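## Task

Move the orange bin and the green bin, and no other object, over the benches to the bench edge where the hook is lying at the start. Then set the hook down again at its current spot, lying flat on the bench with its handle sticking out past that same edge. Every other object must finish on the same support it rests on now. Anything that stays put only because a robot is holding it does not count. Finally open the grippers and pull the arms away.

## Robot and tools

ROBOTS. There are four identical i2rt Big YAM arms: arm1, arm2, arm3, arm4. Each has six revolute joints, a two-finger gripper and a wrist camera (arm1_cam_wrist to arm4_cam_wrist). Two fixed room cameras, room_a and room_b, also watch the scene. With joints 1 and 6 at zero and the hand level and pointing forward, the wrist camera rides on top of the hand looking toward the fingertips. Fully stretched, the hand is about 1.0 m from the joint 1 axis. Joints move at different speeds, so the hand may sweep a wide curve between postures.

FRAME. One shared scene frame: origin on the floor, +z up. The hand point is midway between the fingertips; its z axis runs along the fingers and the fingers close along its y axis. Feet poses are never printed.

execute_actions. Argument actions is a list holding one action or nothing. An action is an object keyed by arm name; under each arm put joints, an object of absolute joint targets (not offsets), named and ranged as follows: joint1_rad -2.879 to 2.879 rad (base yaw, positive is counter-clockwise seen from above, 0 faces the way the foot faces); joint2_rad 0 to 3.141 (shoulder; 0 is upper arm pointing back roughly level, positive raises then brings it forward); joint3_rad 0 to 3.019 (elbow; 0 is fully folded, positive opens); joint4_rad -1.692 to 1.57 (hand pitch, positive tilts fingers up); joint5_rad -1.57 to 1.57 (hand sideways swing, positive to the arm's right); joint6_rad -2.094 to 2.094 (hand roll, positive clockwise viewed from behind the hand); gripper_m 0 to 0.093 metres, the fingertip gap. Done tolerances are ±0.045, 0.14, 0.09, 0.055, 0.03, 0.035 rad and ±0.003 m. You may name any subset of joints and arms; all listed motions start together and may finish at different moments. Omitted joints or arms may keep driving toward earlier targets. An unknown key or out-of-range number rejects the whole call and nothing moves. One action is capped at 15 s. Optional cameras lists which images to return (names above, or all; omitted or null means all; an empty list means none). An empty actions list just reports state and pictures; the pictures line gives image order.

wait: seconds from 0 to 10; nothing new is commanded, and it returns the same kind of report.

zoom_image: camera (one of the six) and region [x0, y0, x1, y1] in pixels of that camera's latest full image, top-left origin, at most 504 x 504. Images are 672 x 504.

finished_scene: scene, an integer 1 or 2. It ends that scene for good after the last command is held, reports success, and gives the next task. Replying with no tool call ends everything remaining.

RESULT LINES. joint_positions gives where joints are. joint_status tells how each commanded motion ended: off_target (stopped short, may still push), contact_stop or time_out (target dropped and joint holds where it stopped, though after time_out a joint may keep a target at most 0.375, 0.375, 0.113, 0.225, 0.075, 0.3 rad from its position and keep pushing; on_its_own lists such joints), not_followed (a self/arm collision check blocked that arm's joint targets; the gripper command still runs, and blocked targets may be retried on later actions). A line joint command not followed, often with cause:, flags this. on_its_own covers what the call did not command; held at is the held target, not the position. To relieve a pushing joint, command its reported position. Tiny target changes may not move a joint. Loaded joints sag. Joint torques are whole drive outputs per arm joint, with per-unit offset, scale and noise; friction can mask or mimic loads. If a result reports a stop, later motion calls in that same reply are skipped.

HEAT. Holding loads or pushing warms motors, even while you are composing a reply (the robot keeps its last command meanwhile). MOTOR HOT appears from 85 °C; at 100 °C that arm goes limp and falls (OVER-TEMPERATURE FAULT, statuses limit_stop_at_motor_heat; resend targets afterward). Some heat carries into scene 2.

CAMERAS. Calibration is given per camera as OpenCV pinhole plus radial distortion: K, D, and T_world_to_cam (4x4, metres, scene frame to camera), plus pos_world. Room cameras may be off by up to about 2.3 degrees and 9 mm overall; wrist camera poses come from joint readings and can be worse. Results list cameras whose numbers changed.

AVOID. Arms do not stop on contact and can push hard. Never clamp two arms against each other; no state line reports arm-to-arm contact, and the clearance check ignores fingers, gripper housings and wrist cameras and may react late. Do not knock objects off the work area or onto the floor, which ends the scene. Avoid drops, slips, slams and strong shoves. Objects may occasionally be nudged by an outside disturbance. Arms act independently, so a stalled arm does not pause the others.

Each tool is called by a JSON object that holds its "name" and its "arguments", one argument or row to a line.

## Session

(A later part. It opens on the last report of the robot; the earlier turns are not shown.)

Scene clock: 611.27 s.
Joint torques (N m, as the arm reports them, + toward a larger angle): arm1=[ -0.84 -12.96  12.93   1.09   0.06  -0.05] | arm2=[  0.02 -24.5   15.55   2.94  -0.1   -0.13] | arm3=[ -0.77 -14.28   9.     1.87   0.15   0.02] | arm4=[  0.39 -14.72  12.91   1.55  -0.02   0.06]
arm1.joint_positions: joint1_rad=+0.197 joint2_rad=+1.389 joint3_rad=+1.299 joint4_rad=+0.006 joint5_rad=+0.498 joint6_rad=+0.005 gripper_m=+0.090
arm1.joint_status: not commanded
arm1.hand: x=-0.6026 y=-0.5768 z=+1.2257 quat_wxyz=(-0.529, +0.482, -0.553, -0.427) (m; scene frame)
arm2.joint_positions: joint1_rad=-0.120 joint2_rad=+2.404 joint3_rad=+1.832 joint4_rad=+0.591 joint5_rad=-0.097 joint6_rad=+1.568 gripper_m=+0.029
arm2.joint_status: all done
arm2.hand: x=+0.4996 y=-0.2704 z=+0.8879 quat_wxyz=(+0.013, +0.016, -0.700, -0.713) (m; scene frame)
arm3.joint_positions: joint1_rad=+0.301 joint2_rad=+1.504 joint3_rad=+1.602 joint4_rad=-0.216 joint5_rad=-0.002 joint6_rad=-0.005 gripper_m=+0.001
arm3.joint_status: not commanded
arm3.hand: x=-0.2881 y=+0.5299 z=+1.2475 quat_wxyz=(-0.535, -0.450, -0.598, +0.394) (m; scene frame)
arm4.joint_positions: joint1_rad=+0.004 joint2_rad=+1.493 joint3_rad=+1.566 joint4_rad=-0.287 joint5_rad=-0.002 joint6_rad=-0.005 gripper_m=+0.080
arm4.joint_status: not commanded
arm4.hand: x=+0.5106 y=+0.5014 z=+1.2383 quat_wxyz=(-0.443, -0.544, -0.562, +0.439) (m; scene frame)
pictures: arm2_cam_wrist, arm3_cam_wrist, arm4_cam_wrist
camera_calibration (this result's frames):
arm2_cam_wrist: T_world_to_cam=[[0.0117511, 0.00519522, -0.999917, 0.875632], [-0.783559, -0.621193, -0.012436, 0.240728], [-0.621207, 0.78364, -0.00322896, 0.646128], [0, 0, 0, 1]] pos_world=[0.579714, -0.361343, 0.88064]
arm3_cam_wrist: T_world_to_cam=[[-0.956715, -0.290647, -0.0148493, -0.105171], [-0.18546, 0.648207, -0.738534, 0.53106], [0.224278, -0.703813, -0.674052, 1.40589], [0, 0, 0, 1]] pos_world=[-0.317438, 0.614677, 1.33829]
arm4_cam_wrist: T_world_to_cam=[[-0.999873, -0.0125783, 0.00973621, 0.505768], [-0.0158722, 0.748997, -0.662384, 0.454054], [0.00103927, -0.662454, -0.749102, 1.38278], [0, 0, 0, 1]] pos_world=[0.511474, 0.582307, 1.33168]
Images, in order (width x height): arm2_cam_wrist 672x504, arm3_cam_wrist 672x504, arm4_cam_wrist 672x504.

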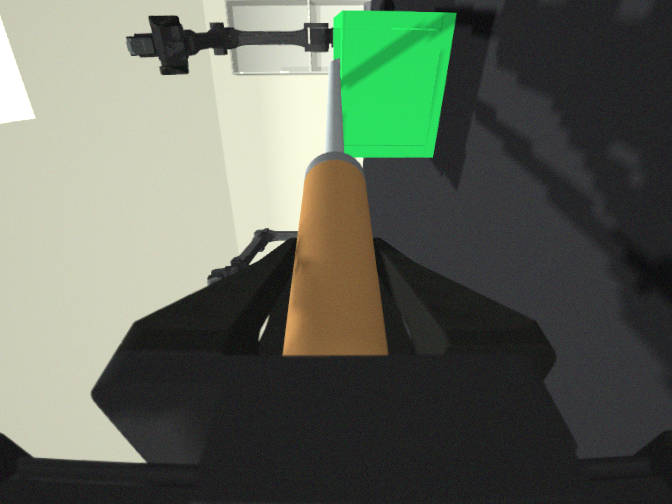

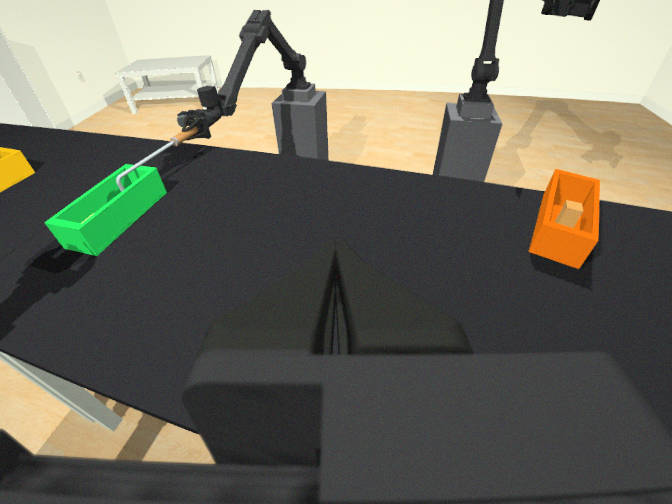

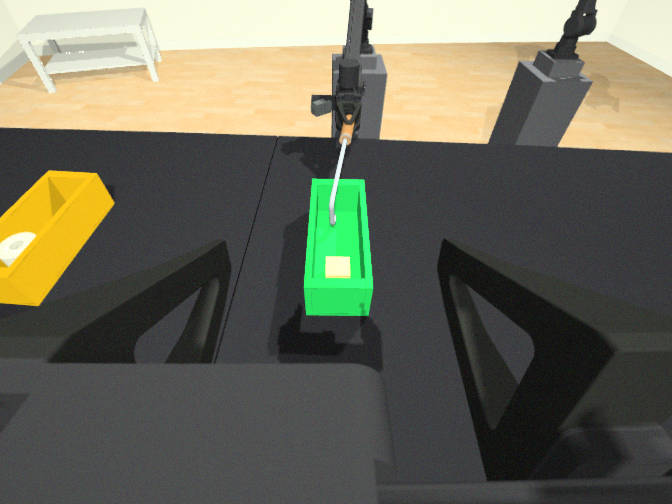

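{"name": "execute_actions", "arguments": {
  "actions": [
    {"arm2":{"joints":{"joint2_rad":2.225,"joint3_rad":1.73,"joint4_rad":0.57}}}
  ],
  "cameras": []
}}

{"name": "execute_actions", "arguments": {
  "actions": [
    {"arm2":{"joints":{"joint2_rad":2.045,"joint3_rad":1.52,"joint4_rad":0.53}}}
  ],
  "cameras": ["arm2_cam_wrist","arm3_cam_wrist","arm4_cam_wrist"]
}}

Scene clock: 623.93 s.
Joint torques (N m, as the arm reports them, + toward a larger angle): arm1=[ -0.28 -13.35  12.65   1.02   0.07  -0.08] | arm2=[  0.15 -24.4   12.21   2.83  -0.12  -0.13] | arm3=[ -0.83 -14.29   8.97   1.91   0.15   0.02] | arm4=[  0.44 -14.69  12.97   1.47   0.     0.02]
arm1.joint_positions: joint1_rad=+0.197 joint2_rad=+1.389 joint3_rad=+1.299 joint4_rad=+0.006 joint5_rad=+0.498 joint6_rad=+0.005 gripper_m=+0.090
arm1.joint_status: not commanded
arm1.hand: x=-0.6026 y=-0.5768 z=+1.2257 quat_wxyz=(-0.529, +0.482, -0.553, -0.427) (m; scene frame)
arm2.joint_positions: joint1_rad=-0.120 joint2_rad=+2.293 joint3_rad=+1.700 joint4_rad=+0.560 joint5_rad=-0.097 joint6_rad=+1.568 gripper_m=+0.029
arm2.joint_status: all done
arm2.hand: x=+0.4980 y=-0.2994 z=+0.9036 quat_wxyz=(+0.014, +0.014, -0.719, -0.695) (m; scene frame)
arm3.joint_positions: joint1_rad=+0.301 joint2_rad=+1.504 joint3_rad=+1.602 joint4_rad=-0.216 joint5_rad=-0.002 joint6_rad=-0.005 gripper_m=+0.001
arm3.joint_status: not commanded
arm3.hand: x=-0.2881 y=+0.5299 z=+1.2475 quat_wxyz=(-0.535, -0.450, -0.598, +0.394) (m; scene frame)
arm4.joint_positions: joint1_rad=+0.004 joint2_rad=+1.493 joint3_rad=+1.566 joint4_rad=-0.287 joint5_rad=-0.002 joint6_rad=-0.005 gripper_m=+0.080
arm4.joint_status: not commanded
arm4.hand: x=+0.5106 y=+0.5014 z=+1.2383 quat_wxyz=(-0.443, -0.544, -0.562, +0.439) (m; scene frame)
pictures: none
No camera images: the call's "cameras" was empty. Leave "cameras" out to get every camera's image.

Scene clock: 624.97 s.
Joint torques (N m, as the arm reports them, + toward a larger angle): arm1=[ -0.15 -13.32  12.79   1.16   0.08  -0.05] | arm2=[  0.11 -21.38  12.12   2.94  -0.09  -0.12] | arm3=[ -0.83 -14.38   9.01   1.87   0.15   0.05] | arm4=[  1.16 -15.08  12.92   1.5   -0.04   0.01]
arm1.joint_positions: joint1_rad=+0.197 joint2_rad=+1.389 joint3_rad=+1.299 joint4_rad=+0.006 joint5_rad=+0.498 joint6_rad=+0.005 gripper_m=+0.090
arm1.joint_status: not commanded
arm1.hand: x=-0.6026 y=-0.5768 z=+1.2257 quat_wxyz=(-0.529, +0.482, -0.553, -0.427) (m; scene frame)
arm2.joint_positions: joint1_rad=-0.120 joint2_rad=+2.105 joint3_rad=+1.490 joint4_rad=+0.518 joint5_rad=-0.098 joint6_rad=+1.568 gripper_m=+0.029
arm2.joint_status: all done
arm2.hand: x=+0.4947 y=-0.3551 z=+0.9334 quat_wxyz=(+0.016, +0.013, -0.740, -0.672) (m; scene frame)
arm3.joint_positions: joint1_rad=+0.301 joint2_rad=+1.504 joint3_rad=+1.602 joint4_rad=-0.216 joint5_rad=-0.002 joint6_rad=-0.005 gripper_m=+0.001
arm3.joint_status: not commanded
arm3.hand: x=-0.2881 y=+0.5299 z=+1.2475 quat_wxyz=(-0.535, -0.450, -0.598, +0.394) (m; scene frame)
arm4.joint_positions: joint1_rad=+0.004 joint2_rad=+1.493 joint3_rad=+1.566 joint4_rad=-0.287 joint5_rad=-0.002 joint6_rad=-0.005 gripper_m=+0.080
arm4.joint_status: not commanded
arm4.hand: x=+0.5106 y=+0.5014 z=+1.2383 quat_wxyz=(-0.443, -0.544, -0.562, +0.439) (m; scene frame)
pictures: arm2_cam_wrist, arm3_cam_wrist, arm4_cam_wrist
camera_calibration (this result's frames):
arm2_cam_wrist: T_world_to_cam=[[0.00526442, -0.109218, -0.994004, 0.878679], [-0.783145, -0.618555, 0.063817, 0.114425], [-0.621816, 0.778114, -0.0887895, 0.787826], [0, 0, 0, 1]] pos_world=[0.574869, -0.446273, 0.936059]
arm3_cam_wrist: T_world_to_cam=[[-0.956715, -0.290647, -0.0148493, -0.105171], [-0.18546, 0.648207, -0.738534, 0.53106], [0.224278, -0.703813, -0.674052, 1.40589], [0, 0, 0, 1]] pos_world=[-0.317438, 0.614677, 1.33829]
arm4_cam_wrist: T_world_to_cam=[[-0.999873, -0.0125783, 0.00973621, 0.505768], [-0.0158722, 0.748997, -0.662384, 0.454054], [0.00103927, -0.662454, -0.749102, 1.38278], [0, 0, 0, 1]] pos_world=[0.511474, 0.582307, 1.33168]
Images, in order (width x height): arm2_cam_wrist 672x504, arm3_cam_wrist 672x504, arm4_cam_wrist 672x504.

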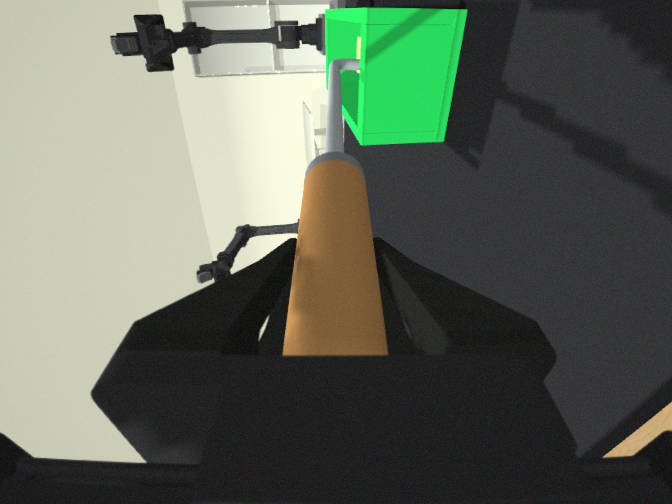

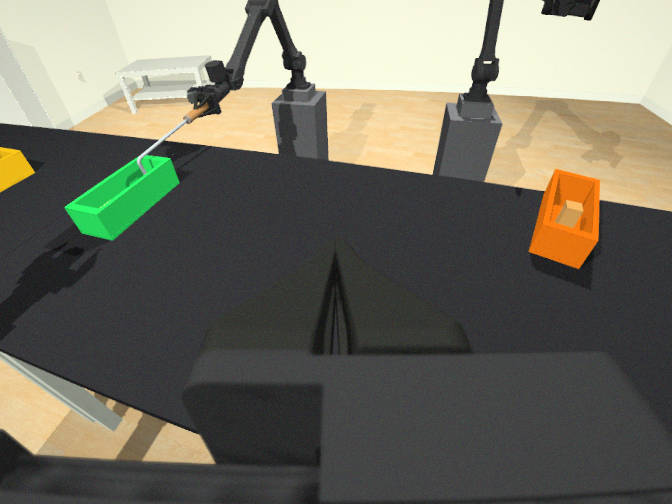

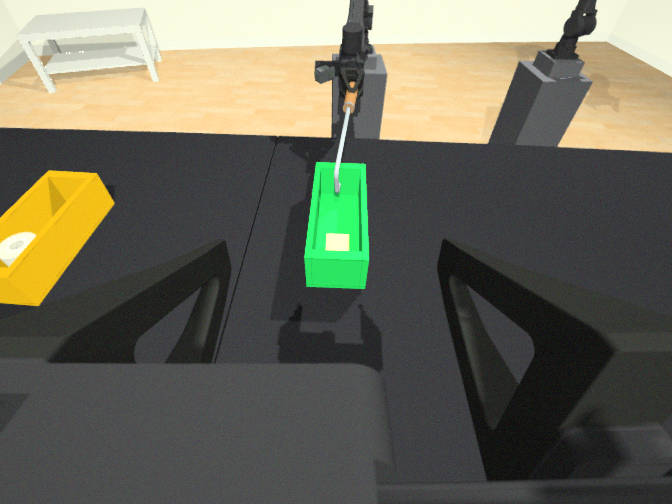

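Working. Continue.

{"name": "execute_actions", "arguments": {
  "actions": [
    {"arm2":{"joints":{"joint2_rad":1.83,"joint3_rad":1.275,"joint4_rad":0.485}}}
  ],
  "cameras": []
}}

{"name": "execute_actions", "arguments": {
  "actions": [
    {"arm2":{"joints":{"joint2_rad":1.62,"joint3_rad":1.035,"joint4_rad":0.46}}}
  ],
  "cameras": ["arm2_cam_wrist","arm3_cam_wrist","arm4_cam_wrist"]
}}

Scene clock: 629.60 s.
Joint torques (N m, as the arm reports them, + toward a larger angle): arm1=[ -0.53 -13.66  12.68   1.2    0.08  -0.01] | arm2=[  0.09 -17.75  12.04   2.97  -0.07  -0.14] | arm3=[ -0.44 -14.33   8.96   1.84   0.17   0.05] | arm4=[  0.04 -14.81  13.07   1.34  -0.03   0.01]
arm1.joint_positions: joint1_rad=+0.197 joint2_rad=+1.389 joint3_rad=+1.299 joint4_rad=+0.006 joint5_rad=+0.498 joint6_rad=+0.005 gripper_m=+0.090
arm1.joint_status: not commanded
arm1.hand: x=-0.6026 y=-0.5768 z=+1.2257 quat_wxyz=(-0.529, +0.482, -0.553, -0.427) (m; scene frame)
arm2.joint_positions: joint1_rad=-0.120 joint2_rad=+1.878 joint3_rad=+1.244 joint4_rad=+0.472 joint5_rad=-0.098 joint6_rad=+1.569 gripper_m=+0.029
arm2.joint_status: all done
arm2.hand: x=+0.4902 y=-0.4333 z=+0.9604 quat_wxyz=(+0.018, +0.011, -0.762, -0.647) (m; scene frame)
arm3.joint_positions: joint1_rad=+0.301 joint2_rad=+1.504 joint3_rad=+1.602 joint4_rad=-0.216 joint5_rad=-0.002 joint6_rad=-0.005 gripper_m=+0.001
arm3.joint_status: not commanded
arm3.hand: x=-0.2881 y=+0.5299 z=+1.2475 quat_wxyz=(-0.535, -0.450, -0.598, +0.394) (m; scene frame)
arm4.joint_positions: joint1_rad=+0.004 joint2_rad=+1.493 joint3_rad=+1.566 joint4_rad=-0.287 joint5_rad=-0.002 joint6_rad=-0.005 gripper_m=+0.080
arm4.joint_status: not commanded
arm4.hand: x=+0.5106 y=+0.5014 z=+1.2383 quat_wxyz=(-0.443, -0.544, -0.562, +0.439) (m; scene frame)
pictures: none
No camera images: the call's "cameras" was empty. Leave "cameras" out to get every camera's image.

Scene clock: 630.63 s.
Joint torques (N m, as the arm reports them, + toward a larger angle): arm1=[ -0.96 -12.6   12.46   0.95   0.13   0.02] | arm2=[  0.2  -14.52  12.06   3.06  -0.07  -0.1 ] | arm3=[ -0.67 -14.24   9.     1.91   0.18   0.03] | arm4=[  0.73 -14.46  13.22   1.58   0.01   0.05]
arm1.joint_positions: joint1_rad=+0.197 joint2_rad=+1.389 joint3_rad=+1.299 joint4_rad=+0.006 joint5_rad=+0.498 joint6_rad=+0.005 gripper_m=+0.090
arm1.joint_status: not commanded
arm1.hand: x=-0.6026 y=-0.5768 z=+1.2257 quat_wxyz=(-0.529, +0.482, -0.553, -0.427) (m; scene frame)
arm2.joint_positions: joint1_rad=-0.120 joint2_rad=+1.665 joint3_rad=+1.001 joint4_rad=+0.445 joint5_rad=-0.098 joint6_rad=+1.569 gripper_m=+0.029
arm2.joint_status: all done
arm2.hand: x=+0.4854 y=-0.5188 z=+0.9676 quat_wxyz=(+0.020, +0.009, -0.780, -0.625) (m; scene frame)
arm3.joint_positions: joint1_rad=+0.301 joint2_rad=+1.504 joint3_rad=+1.602 joint4_rad=-0.216 joint5_rad=-0.002 joint6_rad=-0.005 gripper_m=+0.001
arm3.joint_status: not commanded
arm3.hand: x=-0.2881 y=+0.5299 z=+1.2475 quat_wxyz=(-0.535, -0.450, -0.598, +0.394) (m; scene frame)
arm4.joint_positions: joint1_rad=+0.004 joint2_rad=+1.493 joint3_rad=+1.566 joint4_rad=-0.287 joint5_rad=-0.002 joint6_rad=-0.005 gripper_m=+0.080
arm4.joint_status: not commanded
arm4.hand: x=+0.5106 y=+0.5014 z=+1.2383 quat_wxyz=(-0.443, -0.544, -0.562, +0.439) (m; scene frame)
pictures: arm2_cam_wrist, arm3_cam_wrist, arm4_cam_wrist
camera_calibration (this result's frames):
arm2_cam_wrist: T_world_to_cam=[[-0.00198346, -0.230378, -0.973099, 0.815247], [-0.782166, -0.605951, 0.145051, -0.0688862], [-0.623067, 0.761412, -0.178992, 0.99166], [0, 0, 0, 1]] pos_world=[0.565607, -0.608989, 0.980808]
arm3_cam_wrist: T_world_to_cam=[[-0.956715, -0.290647, -0.0148493, -0.105171], [-0.18546, 0.648207, -0.738534, 0.53106], [0.224278, -0.703813, -0.674052, 1.40589], [0, 0, 0, 1]] pos_world=[-0.317438, 0.614677, 1.33829]
arm4_cam_wrist: T_world_to_cam=[[-0.999873, -0.0125783, 0.00973621, 0.505768], [-0.0158722, 0.748997, -0.662384, 0.454054], [0.00103927, -0.662454, -0.749102, 1.38278], [0, 0, 0, 1]] pos_world=[0.511474, 0.582307, 1.33168]
Images, in order (width x height): arm2_cam_wrist 672x504, arm3_cam_wrist 672x504, arm4_cam_wrist 672x504.

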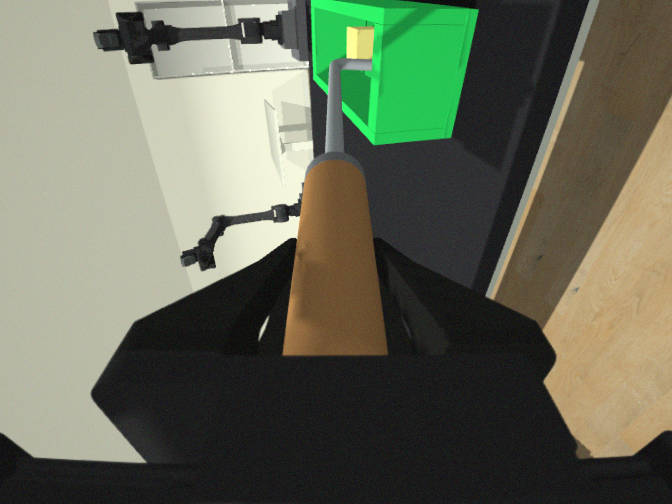

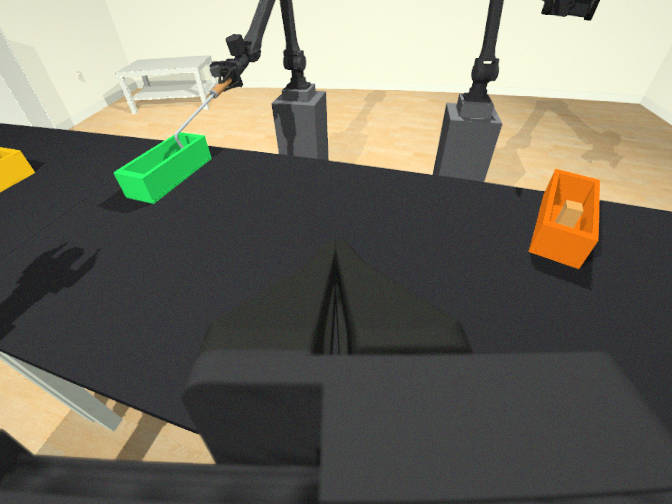

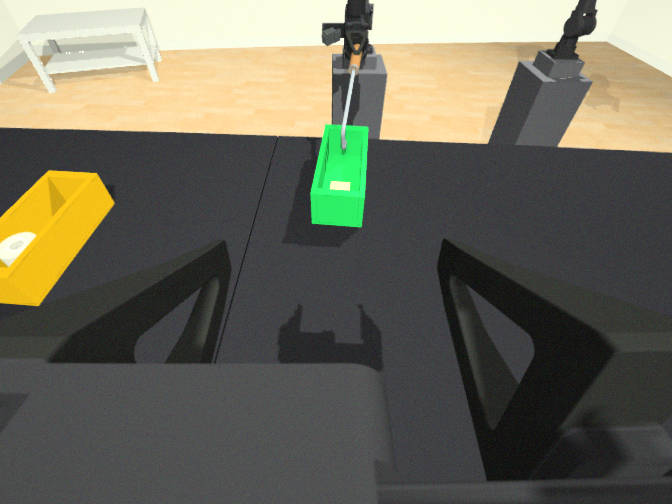

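{"name": "execute_actions", "arguments": {
  "actions": [
    {"arm2":{"joints":{"joint2_rad":1.40,"joint3_rad":0.80}}}
  ],
  "cameras": ["arm2_cam_wrist","room_b","arm4_cam_wrist"]
}}

Scene clock: 637.83 s.
Joint torques (N m, as the arm reports them, + toward a larger angle): arm1=[ -0.09 -13.81  12.55   1.13   0.06  -0.04] | arm2=[  0.05 -10.53  12.24   2.87  -0.05  -0.13] | arm3=[ -0.58 -14.35   9.     1.85   0.14   0.03] | arm4=[  0.32 -15.22  13.05   1.43  -0.02   0.01]
arm1.joint_positions: joint1_rad=+0.197 joint2_rad=+1.389 joint3_rad=+1.299 joint4_rad=+0.006 joint5_rad=+0.498 joint6_rad=+0.005 gripper_m=+0.090
arm1.joint_status: not commanded
arm1.hand: x=-0.6026 y=-0.5768 z=+1.2257 quat_wxyz=(-0.529, +0.482, -0.553, -0.427) (m; scene frame)
arm2.joint_positions: joint1_rad=-0.120 joint2_rad=+1.437 joint3_rad=+0.765 joint4_rad=+0.445 joint5_rad=-0.098 joint6_rad=+1.569 gripper_m=+0.029
arm2.joint_status: all done
arm2.hand: x=+0.4804 y=-0.6075 z=+0.9778 quat_wxyz=(+0.020, +0.009, -0.782, -0.623) (m; scene frame)
arm3.joint_positions: joint1_rad=+0.301 joint2_rad=+1.504 joint3_rad=+1.602 joint4_rad=-0.216 joint5_rad=-0.002 joint6_rad=-0.005 gripper_m=+0.001
arm3.joint_status: not commanded
arm3.hand: x=-0.2881 y=+0.5299 z=+1.2475 quat_wxyz=(-0.535, -0.450, -0.598, +0.394) (m; scene frame)
arm4.joint_positions: joint1_rad=+0.004 joint2_rad=+1.493 joint3_rad=+1.566 joint4_rad=-0.287 joint5_rad=-0.002 joint6_rad=-0.005 gripper_m=+0.080
arm4.joint_status: not commanded
arm4.hand: x=+0.5106 y=+0.5014 z=+1.2383 quat_wxyz=(-0.443, -0.544, -0.562, +0.439) (m; scene frame)
pictures: arm2_cam_wrist, arm4_cam_wrist, room_b
camera_calibration (this result's frames):
arm2_cam_wrist: T_world_to_cam=[[-0.00236149, -0.237044, -0.971496, 0.799253], [-0.782108, -0.604942, 0.149506, -0.131767], [-0.623139, 0.760168, -0.183965, 1.06197], [0, 0, 0, 1]] pos_world=[0.560585, -0.697528, 0.991536]
arm4_cam_wrist: T_world_to_cam=[[-0.999873, -0.0125783, 0.00973621, 0.505768], [-0.0158722, 0.748997, -0.662384, 0.454054], [0.00103927, -0.662454, -0.749102, 1.38278], [0, 0, 0, 1]] pos_world=[0.511474, 0.582307, 1.33168]
Images, in order (width x height): arm2_cam_wrist 672x504, arm4_cam_wrist 672x504, room_b 672x504.

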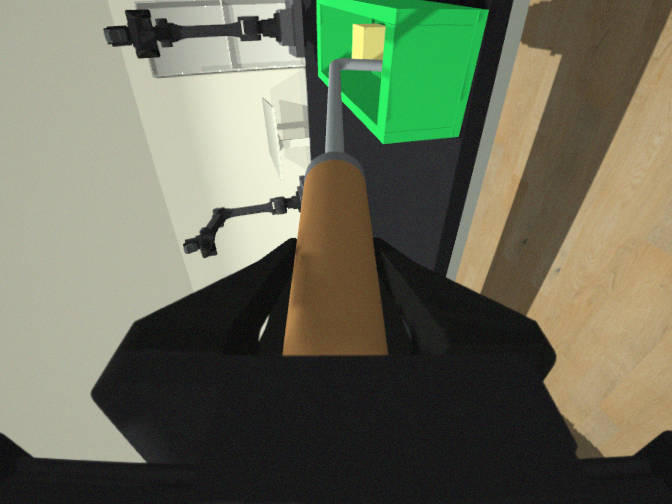

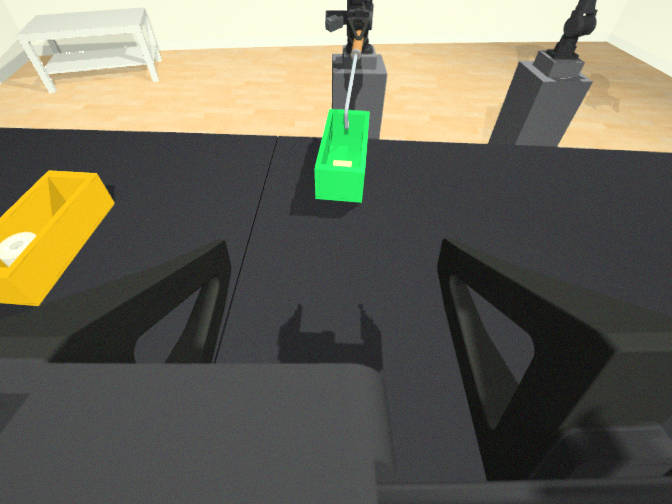

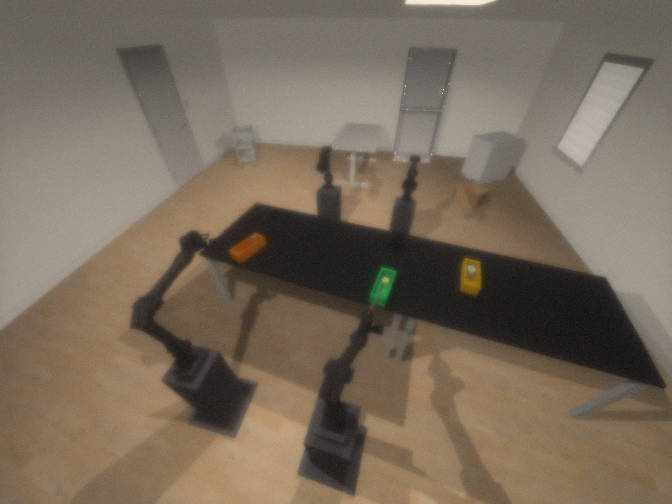

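{"name": "execute_actions", "arguments": {
  "actions": [
    {"arm2":{"joints":{"joint2_rad":1.375,"joint3_rad":0.755}}}
  ],
  "cameras": ["arm2_cam_wrist"]
}}

Scene clock: 641.97 s.
Joint torques (N m, as the arm reports them, + toward a larger angle): arm1=[ -0.38 -13.44  12.71   1.22   0.07   0.02] | arm2=[  0.17 -10.98  11.87   3.11  -0.07  -0.14] | arm3=[ -0.61 -14.36   9.     1.96   0.17   0.04] | arm4=[  0.17 -14.62  12.79   1.64   0.05   0.09]
arm1.joint_positions: joint1_rad=+0.197 joint2_rad=+1.389 joint3_rad=+1.299 joint4_rad=+0.006 joint5_rad=+0.498 joint6_rad=+0.005 gripper_m=+0.090
arm1.joint_status: not commanded
arm1.hand: x=-0.6026 y=-0.5768 z=+1.2257 quat_wxyz=(-0.529, +0.482, -0.553, -0.427) (m; scene frame)
arm2.joint_positions: joint1_rad=-0.120 joint2_rad=+1.424 joint3_rad=+0.722 joint4_rad=+0.445 joint5_rad=-0.098 joint6_rad=+1.569 gripper_m=+0.029
arm2.joint_status: all done
arm2.hand: x=+0.4796 y=-0.6215 z=+0.9617 quat_wxyz=(+0.021, +0.008, -0.792, -0.611) (m; scene frame)
arm3.joint_positions: joint1_rad=+0.301 joint2_rad=+1.504 joint3_rad=+1.602 joint4_rad=-0.216 joint5_rad=-0.002 joint6_rad=-0.005 gripper_m=+0.001
arm3.joint_status: not commanded
arm3.hand: x=-0.2881 y=+0.5299 z=+1.2475 quat_wxyz=(-0.535, -0.450, -0.598, +0.394) (m; scene frame)
arm4.joint_positions: joint1_rad=+0.004 joint2_rad=+1.493 joint3_rad=+1.566 joint4_rad=-0.287 joint5_rad=-0.002 joint6_rad=-0.005 gripper_m=+0.080
arm4.joint_status: not commanded
arm4.hand: x=+0.5106 y=+0.5014 z=+1.2383 quat_wxyz=(-0.443, -0.544, -0.562, +0.439) (m; scene frame)
pictures: arm2_cam_wrist
camera_calibration (this result's frames):
arm2_cam_wrist: T_world_to_cam=[[-0.00403364, -0.266529, -0.963818, 0.755392], [-0.78183, -0.600089, 0.169218, -0.154531], [-0.623479, 0.754225, -0.20596, 1.08678], [0, 0, 0, 1]] pos_world=[0.559814, -0.711075, 0.978044]
Images, in order (width x height): arm2_cam_wrist 672x504.

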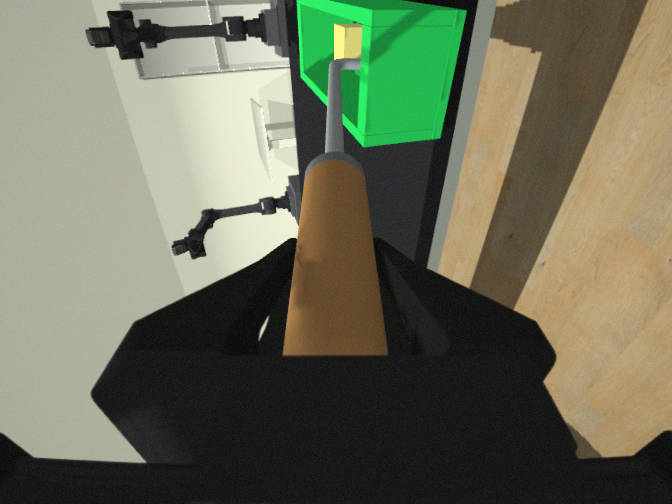

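{"name": "execute_actions", "arguments": {
  "actions": [
    {"arm2":{"joints":{"joint3_rad":0.95,"joint4_rad":0.62}}}
  ],
  "cameras": ["arm2_cam_wrist"]
}}

Scene clock: 646.37 s.
Joint torques (N m, as the arm reports them, + toward a larger angle): arm1=[ -0.52 -13.78  12.67   1.13   0.06  -0.06] | arm2=[  0.08 -10.99  15.41   4.66  -0.07  -0.15] | arm3=[ -0.53 -14.22   9.     1.96   0.16   0.04] | arm4=[  0.31 -14.84  13.07   1.34  -0.04   0.08]
arm1.joint_positions: joint1_rad=+0.197 joint2_rad=+1.389 joint3_rad=+1.299 joint4_rad=+0.006 joint5_rad=+0.498 joint6_rad=+0.005 gripper_m=+0.090
arm1.joint_status: not commanded
arm1.hand: x=-0.6026 y=-0.5768 z=+1.2257 quat_wxyz=(-0.529, +0.482, -0.553, -0.427) (m; scene frame)
arm2.joint_positions: joint1_rad=-0.120 joint2_rad=+1.408 joint3_rad=+0.885 joint4_rad=+0.567 joint5_rad=-0.098 joint6_rad=+1.571 gripper_m=+0.029
arm2.joint_status: all done
arm2.hand: x=+0.4819 y=-0.5806 z=+1.0911 quat_wxyz=(+0.014, +0.016, -0.691, -0.722) (m; scene frame)
arm3.joint_positions: joint1_rad=+0.301 joint2_rad=+1.504 joint3_rad=+1.602 joint4_rad=-0.216 joint5_rad=-0.002 joint6_rad=-0.005 gripper_m=+0.001
arm3.joint_status: not commanded
arm3.hand: x=-0.2881 y=+0.5299 z=+1.2475 quat_wxyz=(-0.535, -0.450, -0.598, +0.394) (m; scene frame)
arm4.joint_positions: joint1_rad=+0.004 joint2_rad=+1.493 joint3_rad=+1.566 joint4_rad=-0.287 joint5_rad=-0.002 joint6_rad=-0.005 gripper_m=+0.080
arm4.joint_status: not commanded
arm4.hand: x=+0.5106 y=+0.5014 z=+1.2383 quat_wxyz=(-0.443, -0.544, -0.562, +0.439) (m; scene frame)
pictures: arm2_cam_wrist
camera_calibration (this result's frames):
arm2_cam_wrist: T_world_to_cam=[[0.0105843, 0.0313668, -0.999452, 1.09588], [-0.783058, -0.621327, -0.0277924, 0.0531525], [-0.621858, 0.782923, 0.0179857, 0.855587], [0, 0, 0, 1]] pos_world=[0.562076, -0.671208, 1.08137]
Images, in order (width x height): arm2_cam_wrist 672x504.

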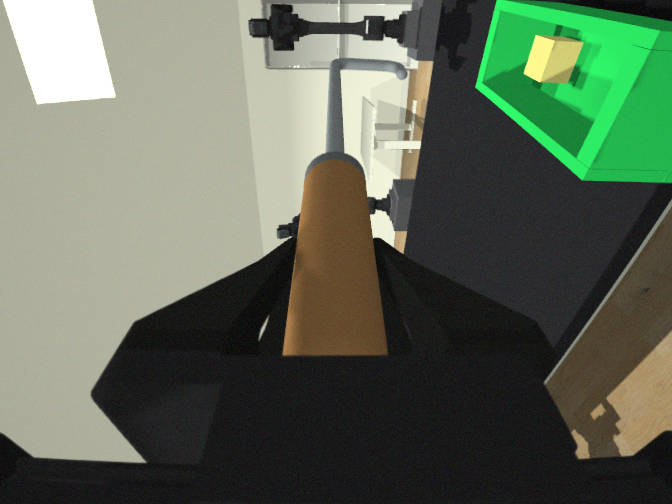

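{"name": "execute_actions", "arguments": {
  "actions": [
    {"arm2":{"joints":{"joint1_rad":0.594,"joint2_rad":2.22,"joint3_rad":1.93,"joint4_rad":0.6,"joint5_rad":0.447}}}
  ],
  "cameras": []
}}

Scene clock: 653.30 s.
Joint torques (N m, as the arm reports them, + toward a larger angle): arm1=[ -0.76 -13.22  12.64   1.31   0.14  -0.03] | arm2=[  0.42 -25.63  17.76   3.76  -0.09  -0.14] | arm3=[ -0.19 -14.4    9.01   1.94   0.14   0.04] | arm4=[  0.03 -13.73  13.02   1.56  -0.03   0.06]
arm1.joint_positions: joint1_rad=+0.197 joint2_rad=+1.389 joint3_rad=+1.299 joint4_rad=+0.006 joint5_rad=+0.498 joint6_rad=+0.005 gripper_m=+0.090
arm1.joint_status: not commanded
arm1.hand: x=-0.6026 y=-0.5768 z=+1.2257 quat_wxyz=(-0.529, +0.482, -0.553, -0.427) (m; scene frame)
arm2.joint_positions: joint1_rad=+0.595 joint2_rad=+2.291 joint3_rad=+1.838 joint4_rad=+0.567 joint5_rad=+0.449 joint6_rad=+1.571 gripper_m=+0.029
arm2.joint_status: joint3_rad time_out (moved +0.953 of +1.045); the others done
arm2.on_its_own: joint3_rad reads +1.838 and still pushes toward +1.930 since a time_out
arm2.hand: x=-0.0233 y=-0.4310 z=+0.9848 quat_wxyz=(+0.095, +0.052, -0.668, -0.736) (m; scene frame)
arm3.joint_positions: joint1_rad=+0.301 joint2_rad=+1.504 joint3_rad=+1.602 joint4_rad=-0.216 joint5_rad=-0.002 joint6_rad=-0.005 gripper_m=+0.001
arm3.joint_status: not commanded
arm3.hand: x=-0.2881 y=+0.5299 z=+1.2475 quat_wxyz=(-0.535, -0.450, -0.598, +0.394) (m; scene frame)
arm4.joint_positions: joint1_rad=+0.004 joint2_rad=+1.493 joint3_rad=+1.566 joint4_rad=-0.287 joint5_rad=-0.002 joint6_rad=-0.005 gripper_m=+0.080
arm4.joint_status: not commanded
arm4.hand: x=+0.5106 y=+0.5014 z=+1.2383 quat_wxyz=(-0.443, -0.544, -0.562, +0.439) (m; scene frame)
pictures: none
No camera images: the call's "cameras" was empty. Leave "cameras" out to get every camera's image.

{"name": "execute_actions", "arguments": {
  "actions": [
    {"arm2":{"joints":{"joint2_rad":2.365}}}
  ],
  "cameras": ["arm2_cam_wrist","arm3_cam_wrist"]
}}

Scene clock: 657.23 s.
Joint torques (N m, as the arm reports them, + toward a larger angle): arm1=[ -0.22 -13.78  12.79   1.29   0.12  -0.05] | arm2=[  0.47 -25.41  15.88   3.74  -0.06  -0.14] | arm3=[ -0.59 -14.33   9.02   1.77   0.17   0.05] | arm4=[  0.07 -14.63  12.98   1.43  -0.04   0.03]
arm1.joint_positions: joint1_rad=+0.197 joint2_rad=+1.389 joint3_rad=+1.299 joint4_rad=+0.006 joint5_rad=+0.498 joint6_rad=+0.005 gripper_m=+0.090
arm1.joint_status: not commanded
arm1.hand: x=-0.6026 y=-0.5768 z=+1.2257 quat_wxyz=(-0.529, +0.482, -0.553, -0.427) (m; scene frame)
arm2.joint_positions: joint1_rad=+0.595 joint2_rad=+2.431 joint3_rad=+1.856 joint4_rad=+0.567 joint5_rad=+0.448 joint6_rad=+1.571 gripper_m=+0.029
arm2.joint_status: all done
arm2.hand: x=-0.0289 y=-0.4240 z=+0.8721 quat_wxyz=(+0.073, +0.075, -0.706, -0.701) (m; scene frame)
arm3.joint_positions: joint1_rad=+0.301 joint2_rad=+1.504 joint3_rad=+1.602 joint4_rad=-0.216 joint5_rad=-0.002 joint6_rad=-0.005 gripper_m=+0.001
arm3.joint_status: not commanded
arm3.hand: x=-0.2881 y=+0.5299 z=+1.2475 quat_wxyz=(-0.535, -0.450, -0.598, +0.394) (m; scene frame)
arm4.joint_positions: joint1_rad=+0.004 joint2_rad=+1.493 joint3_rad=+1.566 joint4_rad=-0.287 joint5_rad=-0.002 joint6_rad=-0.005 gripper_m=+0.080
arm4.joint_status: not commanded
arm4.hand: x=+0.5106 y=+0.5014 z=+1.2383 quat_wxyz=(-0.443, -0.544, -0.562, +0.439) (m; scene frame)
pictures: arm2_cam_wrist, arm3_cam_wrist
camera_calibration (this result's frames):
arm2_cam_wrist: T_world_to_cam=[[0.0148706, -0.018017, -0.999727, 0.856887], [-0.667628, -0.744486, 0.00348631, -0.331762], [-0.744346, 0.667394, -0.0230997, 0.402592], [0, 0, 0, 1]] pos_world=[0.0654316, -0.500242, 0.86711]
arm3_cam_wrist: T_world_to_cam=[[-0.956715, -0.290647, -0.0148493, -0.105171], [-0.18546, 0.648207, -0.738534, 0.53106], [0.224278, -0.703813, -0.674052, 1.40589], [0, 0, 0, 1]] pos_world=[-0.317438, 0.614677, 1.33829]
Images, in order (width x height): arm2_cam_wrist 672x504, arm3_cam_wrist 672x504.

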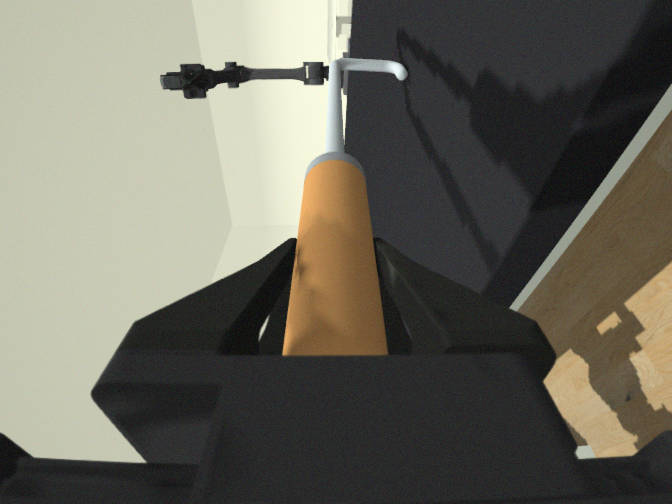

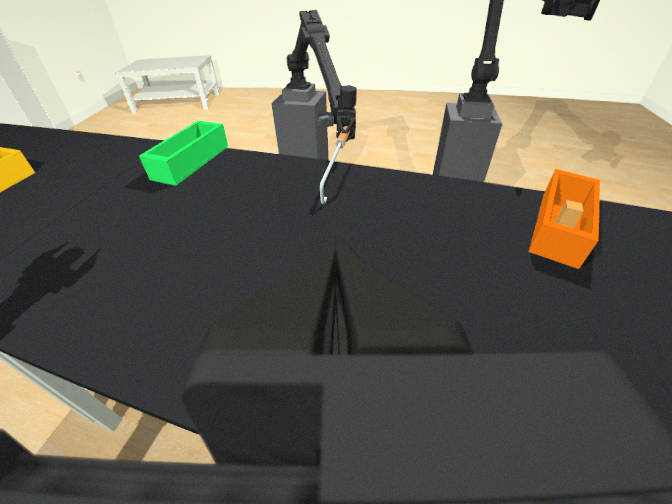

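{"name": "execute_actions", "arguments": {
  "actions": [
    {"arm2":{"joints":{"joint6_rad":0.0}}}
  ],
  "cameras": ["arm2_cam_wrist"]
}}

{"name": "execute_actions", "arguments": {
  "actions": [
    {"arm2":{"joints":{"joint2_rad":2.495,"joint4_rad":0.70}}}
  ],
  "cameras": ["arm2_cam_wrist","arm3_cam_wrist"]
}}

Scene clock: 664.43 s.
Joint torques (N m, as the arm reports them, + toward a larger angle): arm1=[ -0.21 -13.02  12.69   1.18   0.07  -0.01] | arm2=[  0.28 -25.02  15.93   3.9    0.07  -0.2 ] | arm3=[ -0.62 -14.37   9.03   1.94   0.15   0.03] | arm4=[ -0.38 -14.94  12.88   1.34   0.01   0.06]
arm1.joint_positions: joint1_rad=+0.197 joint2_rad=+1.389 joint3_rad=+1.299 joint4_rad=+0.006 joint5_rad=+0.498 joint6_rad=+0.005 gripper_m=+0.090
arm1.joint_status: not commanded
arm1.hand: x=-0.6026 y=-0.5768 z=+1.2257 quat_wxyz=(-0.529, +0.482, -0.553, -0.427) (m; scene frame)
arm2.joint_positions: joint1_rad=+0.595 joint2_rad=+2.431 joint3_rad=+1.856 joint4_rad=+0.567 joint5_rad=+0.446 joint6_rad=+0.013 gripper_m=+0.029
arm2.joint_status: all done
arm2.hand: x=-0.0293 y=-0.4241 z=+0.8721 quat_wxyz=(-0.440, +0.550, -0.448, -0.550) (m; scene frame)
arm3.joint_positions: joint1_rad=+0.301 joint2_rad=+1.504 joint3_rad=+1.602 joint4_rad=-0.216 joint5_rad=-0.002 joint6_rad=-0.005 gripper_m=+0.001
arm3.joint_status: not commanded
arm3.hand: x=-0.2881 y=+0.5299 z=+1.2475 quat_wxyz=(-0.535, -0.450, -0.598, +0.394) (m; scene frame)
arm4.joint_positions: joint1_rad=+0.004 joint2_rad=+1.493 joint3_rad=+1.566 joint4_rad=-0.287 joint5_rad=-0.002 joint6_rad=-0.005 gripper_m=+0.080
arm4.joint_status: not commanded
arm4.hand: x=+0.5106 y=+0.5014 z=+1.2383 quat_wxyz=(-0.443, -0.544, -0.562, +0.439) (m; scene frame)
pictures: arm2_cam_wrist
camera_calibration (this result's frames):
arm2_cam_wrist: T_world_to_cam=[[0.980245, 0.197776, -0.0019804, 0.106582], [0.116109, -0.583523, -0.803754, 0.463111], [-0.160119, 0.787646, -0.594959, 0.969174], [0, 0, 0, 1]] pos_world=[-0.00306433, -0.514209, 0.949058]
Images, in order (width x height): arm2_cam_wrist 672x504.

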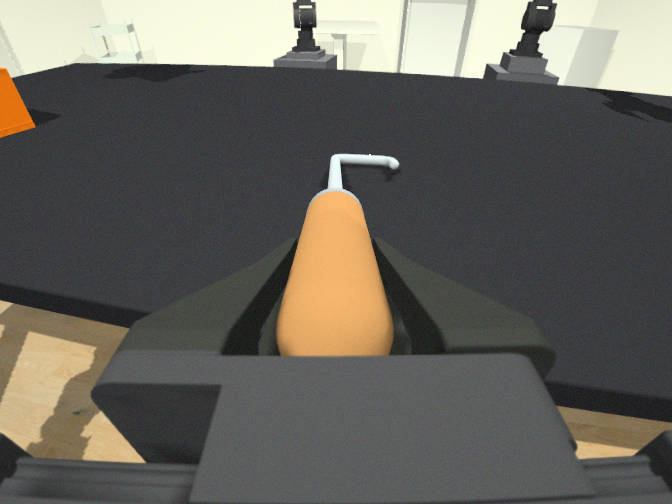

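Scene clock: 665.47 s.
Joint torques (N m, as the arm reports them, + toward a larger angle): arm1=[ -0.82 -14.05  13.     1.18   0.17  -0.02] | arm2=[  0.7  -21.75  14.64   3.77   0.08  -0.03] | arm3=[ -0.62 -14.19   9.     1.92   0.15   0.03] | arm4=[  0.25 -14.57  12.99   1.43  -0.03   0.06]
arm1.joint_positions: joint1_rad=+0.197 joint2_rad=+1.389 joint3_rad=+1.299 joint4_rad=+0.006 joint5_rad=+0.498 joint6_rad=+0.005 gripper_m=+0.090
arm1.joint_status: not commanded
arm1.hand: x=-0.6026 y=-0.5768 z=+1.2257 quat_wxyz=(-0.529, +0.482, -0.553, -0.427) (m; scene frame)
arm2.joint_positions: joint1_rad=+0.595 joint2_rad=+2.514 joint3_rad=+1.865 joint4_rad=+0.667 joint5_rad=+0.446 joint6_rad=-0.002 gripper_m=+0.029
arm2.joint_status: all done
arm2.hand: x=-0.0286 y=-0.4251 z=+0.8262 quat_wxyz=(-0.446, +0.545, -0.442, -0.556) (m; scene frame)
arm3.joint_positions: joint1_rad=+0.301 joint2_rad=+1.504 joint3_rad=+1.602 joint4_rad=-0.216 joint5_rad=-0.002 joint6_rad=-0.005 gripper_m=+0.001
arm3.joint_status: not commanded
arm3.hand: x=-0.2881 y=+0.5299 z=+1.2475 quat_wxyz=(-0.535, -0.450, -0.598, +0.394) (m; scene frame)
arm4.joint_positions: joint1_rad=+0.004 joint2_rad=+1.493 joint3_rad=+1.566 joint4_rad=-0.287 joint5_rad=-0.002 joint6_rad=-0.005 gripper_m=+0.080
arm4.joint_status: not commanded
arm4.hand: x=+0.5106 y=+0.5014 z=+1.2383 quat_wxyz=(-0.443, -0.544, -0.562, +0.439) (m; scene frame)
pictures: arm2_cam_wrist, arm3_cam_wrist
camera_calibration (this result's frames):
arm2_cam_wrist: T_world_to_cam=[[0.980259, 0.197712, 0.00173797, 0.10284], [0.115374, -0.564844, -0.817092, 0.444451], [-0.160567, 0.801162, -0.576504, 0.933257], [0, 0, 0, 1]] pos_world=[-0.00223712, -0.516977, 0.901006]
arm3_cam_wrist: T_world_to_cam=[[-0.956715, -0.290647, -0.0148493, -0.105171], [-0.18546, 0.648207, -0.738534, 0.53106], [0.224278, -0.703813, -0.674052, 1.40589], [0, 0, 0, 1]] pos_world=[-0.317438, 0.614677, 1.33829]
Images, in order (width x height): arm2_cam_wrist 672x504, arm3_cam_wrist 672x504.

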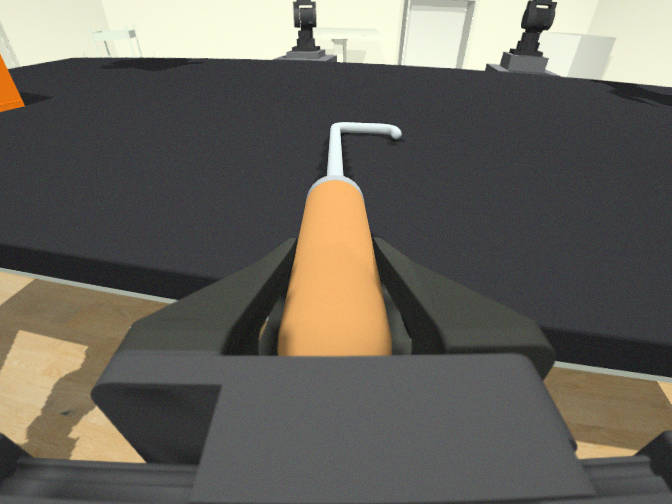

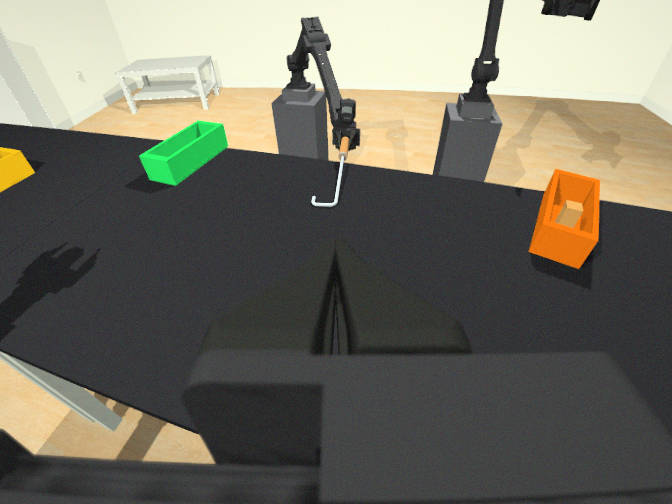

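{"name": "execute_actions", "arguments": {
  "actions": [
    {"arm2":{"joints":{"joint2_rad":2.54,"joint5_rad":0.43}}}
  ],
  "cameras": ["arm2_cam_wrist"]
}}

Scene clock: 668.47 s.
Joint torques (N m, as the arm reports them, + toward a larger angle): arm1=[ -0.15 -13.89  12.47   0.93   0.11   0.02] | arm2=[  0.36 -20.34  14.25   3.62  -0.29  -0.01] | arm3=[ -1.05 -14.59   8.99   1.87   0.17   0.04] | arm4=[ -0.08 -14.32  13.03   1.67   0.02   0.05]
arm1.joint_positions: joint1_rad=+0.197 joint2_rad=+1.389 joint3_rad=+1.299 joint4_rad=+0.006 joint5_rad=+0.498 joint6_rad=+0.005 gripper_m=+0.090
arm1.joint_status: not commanded
arm1.hand: x=-0.6026 y=-0.5768 z=+1.2257 quat_wxyz=(-0.529, +0.482, -0.553, -0.427) (m; scene frame)
arm2.joint_positions: joint1_rad=+0.595 joint2_rad=+2.539 joint3_rad=+1.869 joint4_rad=+0.672 joint5_rad=+0.437 joint6_rad=-0.005 gripper_m=+0.029
arm2.joint_status: all done
arm2.hand: x=-0.0296 y=-0.4259 z=+0.8075 quat_wxyz=(-0.443, +0.553, -0.440, -0.551) (m; scene frame)
arm3.joint_positions: joint1_rad=+0.301 joint2_rad=+1.504 joint3_rad=+1.602 joint4_rad=-0.216 joint5_rad=-0.002 joint6_rad=-0.005 gripper_m=+0.001
arm3.joint_status: not commanded
arm3.hand: x=-0.2881 y=+0.5299 z=+1.2475 quat_wxyz=(-0.535, -0.450, -0.598, +0.394) (m; scene frame)
arm4.joint_positions: joint1_rad=+0.004 joint2_rad=+1.493 joint3_rad=+1.566 joint4_rad=-0.287 joint5_rad=-0.002 joint6_rad=-0.005 gripper_m=+0.080
arm4.joint_status: not commanded
arm4.hand: x=+0.5106 y=+0.5014 z=+1.2383 quat_wxyz=(-0.443, -0.544, -0.562, +0.439) (m; scene frame)
pictures: arm2_cam_wrist
camera_calibration (this result's frames):
arm2_cam_wrist: T_world_to_cam=[[0.978481, 0.205993, 0.0118983, 0.0992818], [0.130578, -0.573545, -0.8087, 0.418796], [-0.159762, 0.792851, -0.588101, 0.928879], [0, 0, 0, 1]] pos_world=[-0.00343106, -0.516716, 0.883774]
Images, in order (width x height): arm2_cam_wrist 672x504.

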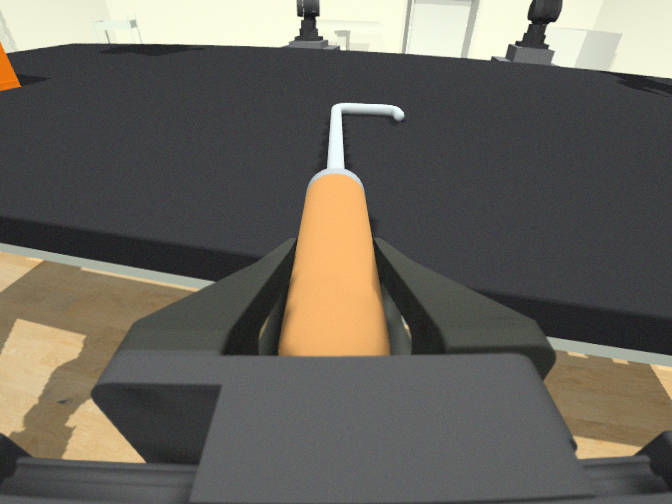

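{"name": "execute_actions", "arguments": {
  "actions": [
    {"arm2":{"joints":{"joint4_rad":0.635}}}
  ],
  "cameras": []
}}

{"name": "execute_actions", "arguments": {
  "actions": [
    {"arm2":{"joints":{"gripper_m":0.09}}}
  ],
  "cameras": ["arm2_cam_wrist"]
}}

Scene clock: 672.37 s.
Joint torques (N m, as the arm reports them, + toward a larger angle): arm1=[ -1.09 -12.99  12.75   1.13   0.06  -0.03] | arm2=[  0.39 -20.33  14.27   1.41  -0.27  -0.02] | arm3=[ -0.65 -14.29   8.98   1.92   0.16   0.05] | arm4=[  0.52 -15.21  13.     1.46  -0.05   0.01]
arm1.joint_positions: joint1_rad=+0.197 joint2_rad=+1.389 joint3_rad=+1.299 joint4_rad=+0.006 joint5_rad=+0.498 joint6_rad=+0.005 gripper_m=+0.090
arm1.joint_status: not commanded
arm1.hand: x=-0.6026 y=-0.5768 z=+1.2257 quat_wxyz=(-0.529, +0.482, -0.553, -0.427) (m; scene frame)
arm2.joint_positions: joint1_rad=+0.595 joint2_rad=+2.539 joint3_rad=+1.869 joint4_rad=+0.655 joint5_rad=+0.437 joint6_rad=-0.005 gripper_m=+0.029
arm2.joint_status: all done
arm2.hand: x=-0.0296 y=-0.4260 z=+0.8037 quat_wxyz=(-0.442, +0.558, -0.442, -0.546) (m; scene frame)
arm3.joint_positions: joint1_rad=+0.301 joint2_rad=+1.504 joint3_rad=+1.602 joint4_rad=-0.216 joint5_rad=-0.002 joint6_rad=-0.005 gripper_m=+0.001
arm3.joint_status: not commanded
arm3.hand: x=-0.2881 y=+0.5299 z=+1.2475 quat_wxyz=(-0.535, -0.450, -0.598, +0.394) (m; scene frame)
arm4.joint_positions: joint1_rad=+0.004 joint2_rad=+1.493 joint3_rad=+1.566 joint4_rad=-0.287 joint5_rad=-0.002 joint6_rad=-0.005 gripper_m=+0.080
arm4.joint_status: not commanded
arm4.hand: x=+0.5106 y=+0.5014 z=+1.2383 quat_wxyz=(-0.443, -0.544, -0.562, +0.439) (m; scene frame)
pictures: none
No camera images: the call's "cameras" was empty. Leave "cameras" out to get every camera's image.

Scene clock: 673.07 s.
Joint torques (N m, as the arm reports them, + toward a larger angle): arm1=[ -1.33 -13.01  12.73   0.99   0.09   0.  ] | arm2=[  0.48 -20.27  14.08   1.53  -0.11   0.  ] | arm3=[ -0.66 -14.16   9.01   1.96   0.18   0.04] | arm4=[  0.63 -15.07  12.94   1.44  -0.02   0.02]
arm1.joint_positions: joint1_rad=+0.197 joint2_rad=+1.389 joint3_rad=+1.299 joint4_rad=+0.006 joint5_rad=+0.498 joint6_rad=+0.005 gripper_m=+0.090
arm1.joint_status: not commanded
arm1.hand: x=-0.6026 y=-0.5768 z=+1.2257 quat_wxyz=(-0.529, +0.482, -0.553, -0.427) (m; scene frame)
arm2.joint_positions: joint1_rad=+0.595 joint2_rad=+2.539 joint3_rad=+1.873 joint4_rad=+0.653 joint5_rad=+0.433 joint6_rad=-0.005 gripper_m=+0.090
arm2.joint_status: all done
arm2.hand: x=-0.0307 y=-0.4255 z=+0.8049 quat_wxyz=(-0.441, +0.559, -0.441, -0.547) (m; scene frame)
arm3.joint_positions: joint1_rad=+0.301 joint2_rad=+1.504 joint3_rad=+1.602 joint4_rad=-0.216 joint5_rad=-0.002 joint6_rad=-0.005 gripper_m=+0.001
arm3.joint_status: not commanded
arm3.hand: x=-0.2881 y=+0.5299 z=+1.2475 quat_wxyz=(-0.535, -0.450, -0.598, +0.394) (m; scene frame)
arm4.joint_positions: joint1_rad=+0.004 joint2_rad=+1.493 joint3_rad=+1.566 joint4_rad=-0.287 joint5_rad=-0.002 joint6_rad=-0.005 gripper_m=+0.080
arm4.joint_status: not commanded
arm4.hand: x=+0.5106 y=+0.5014 z=+1.2383 quat_wxyz=(-0.443, -0.544, -0.562, +0.439) (m; scene frame)
pictures: arm2_cam_wrist
camera_calibration (this result's frames):
arm2_cam_wrist: T_world_to_cam=[[0.977541, 0.209918, 0.0186592, 0.0965099], [0.140467, -0.582993, -0.800243, 0.406615], [-0.157107, 0.784891, -0.599386, 0.932591], [0, 0, 0, 1]] pos_world=[-0.004942, -0.515187, 0.882572]
Images, in order (width x height): arm2_cam_wrist 672x504.

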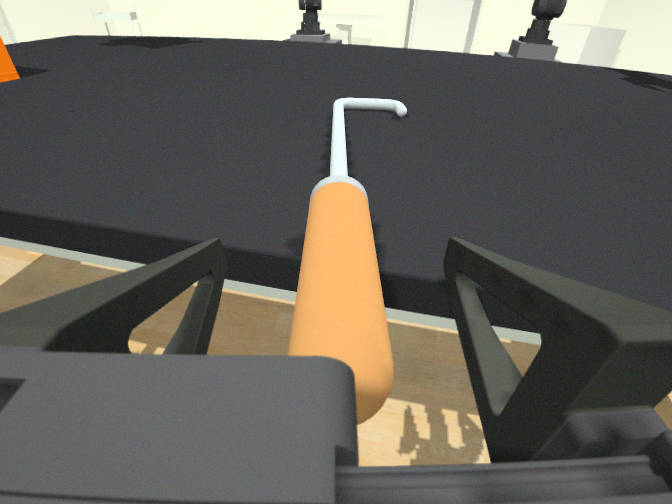

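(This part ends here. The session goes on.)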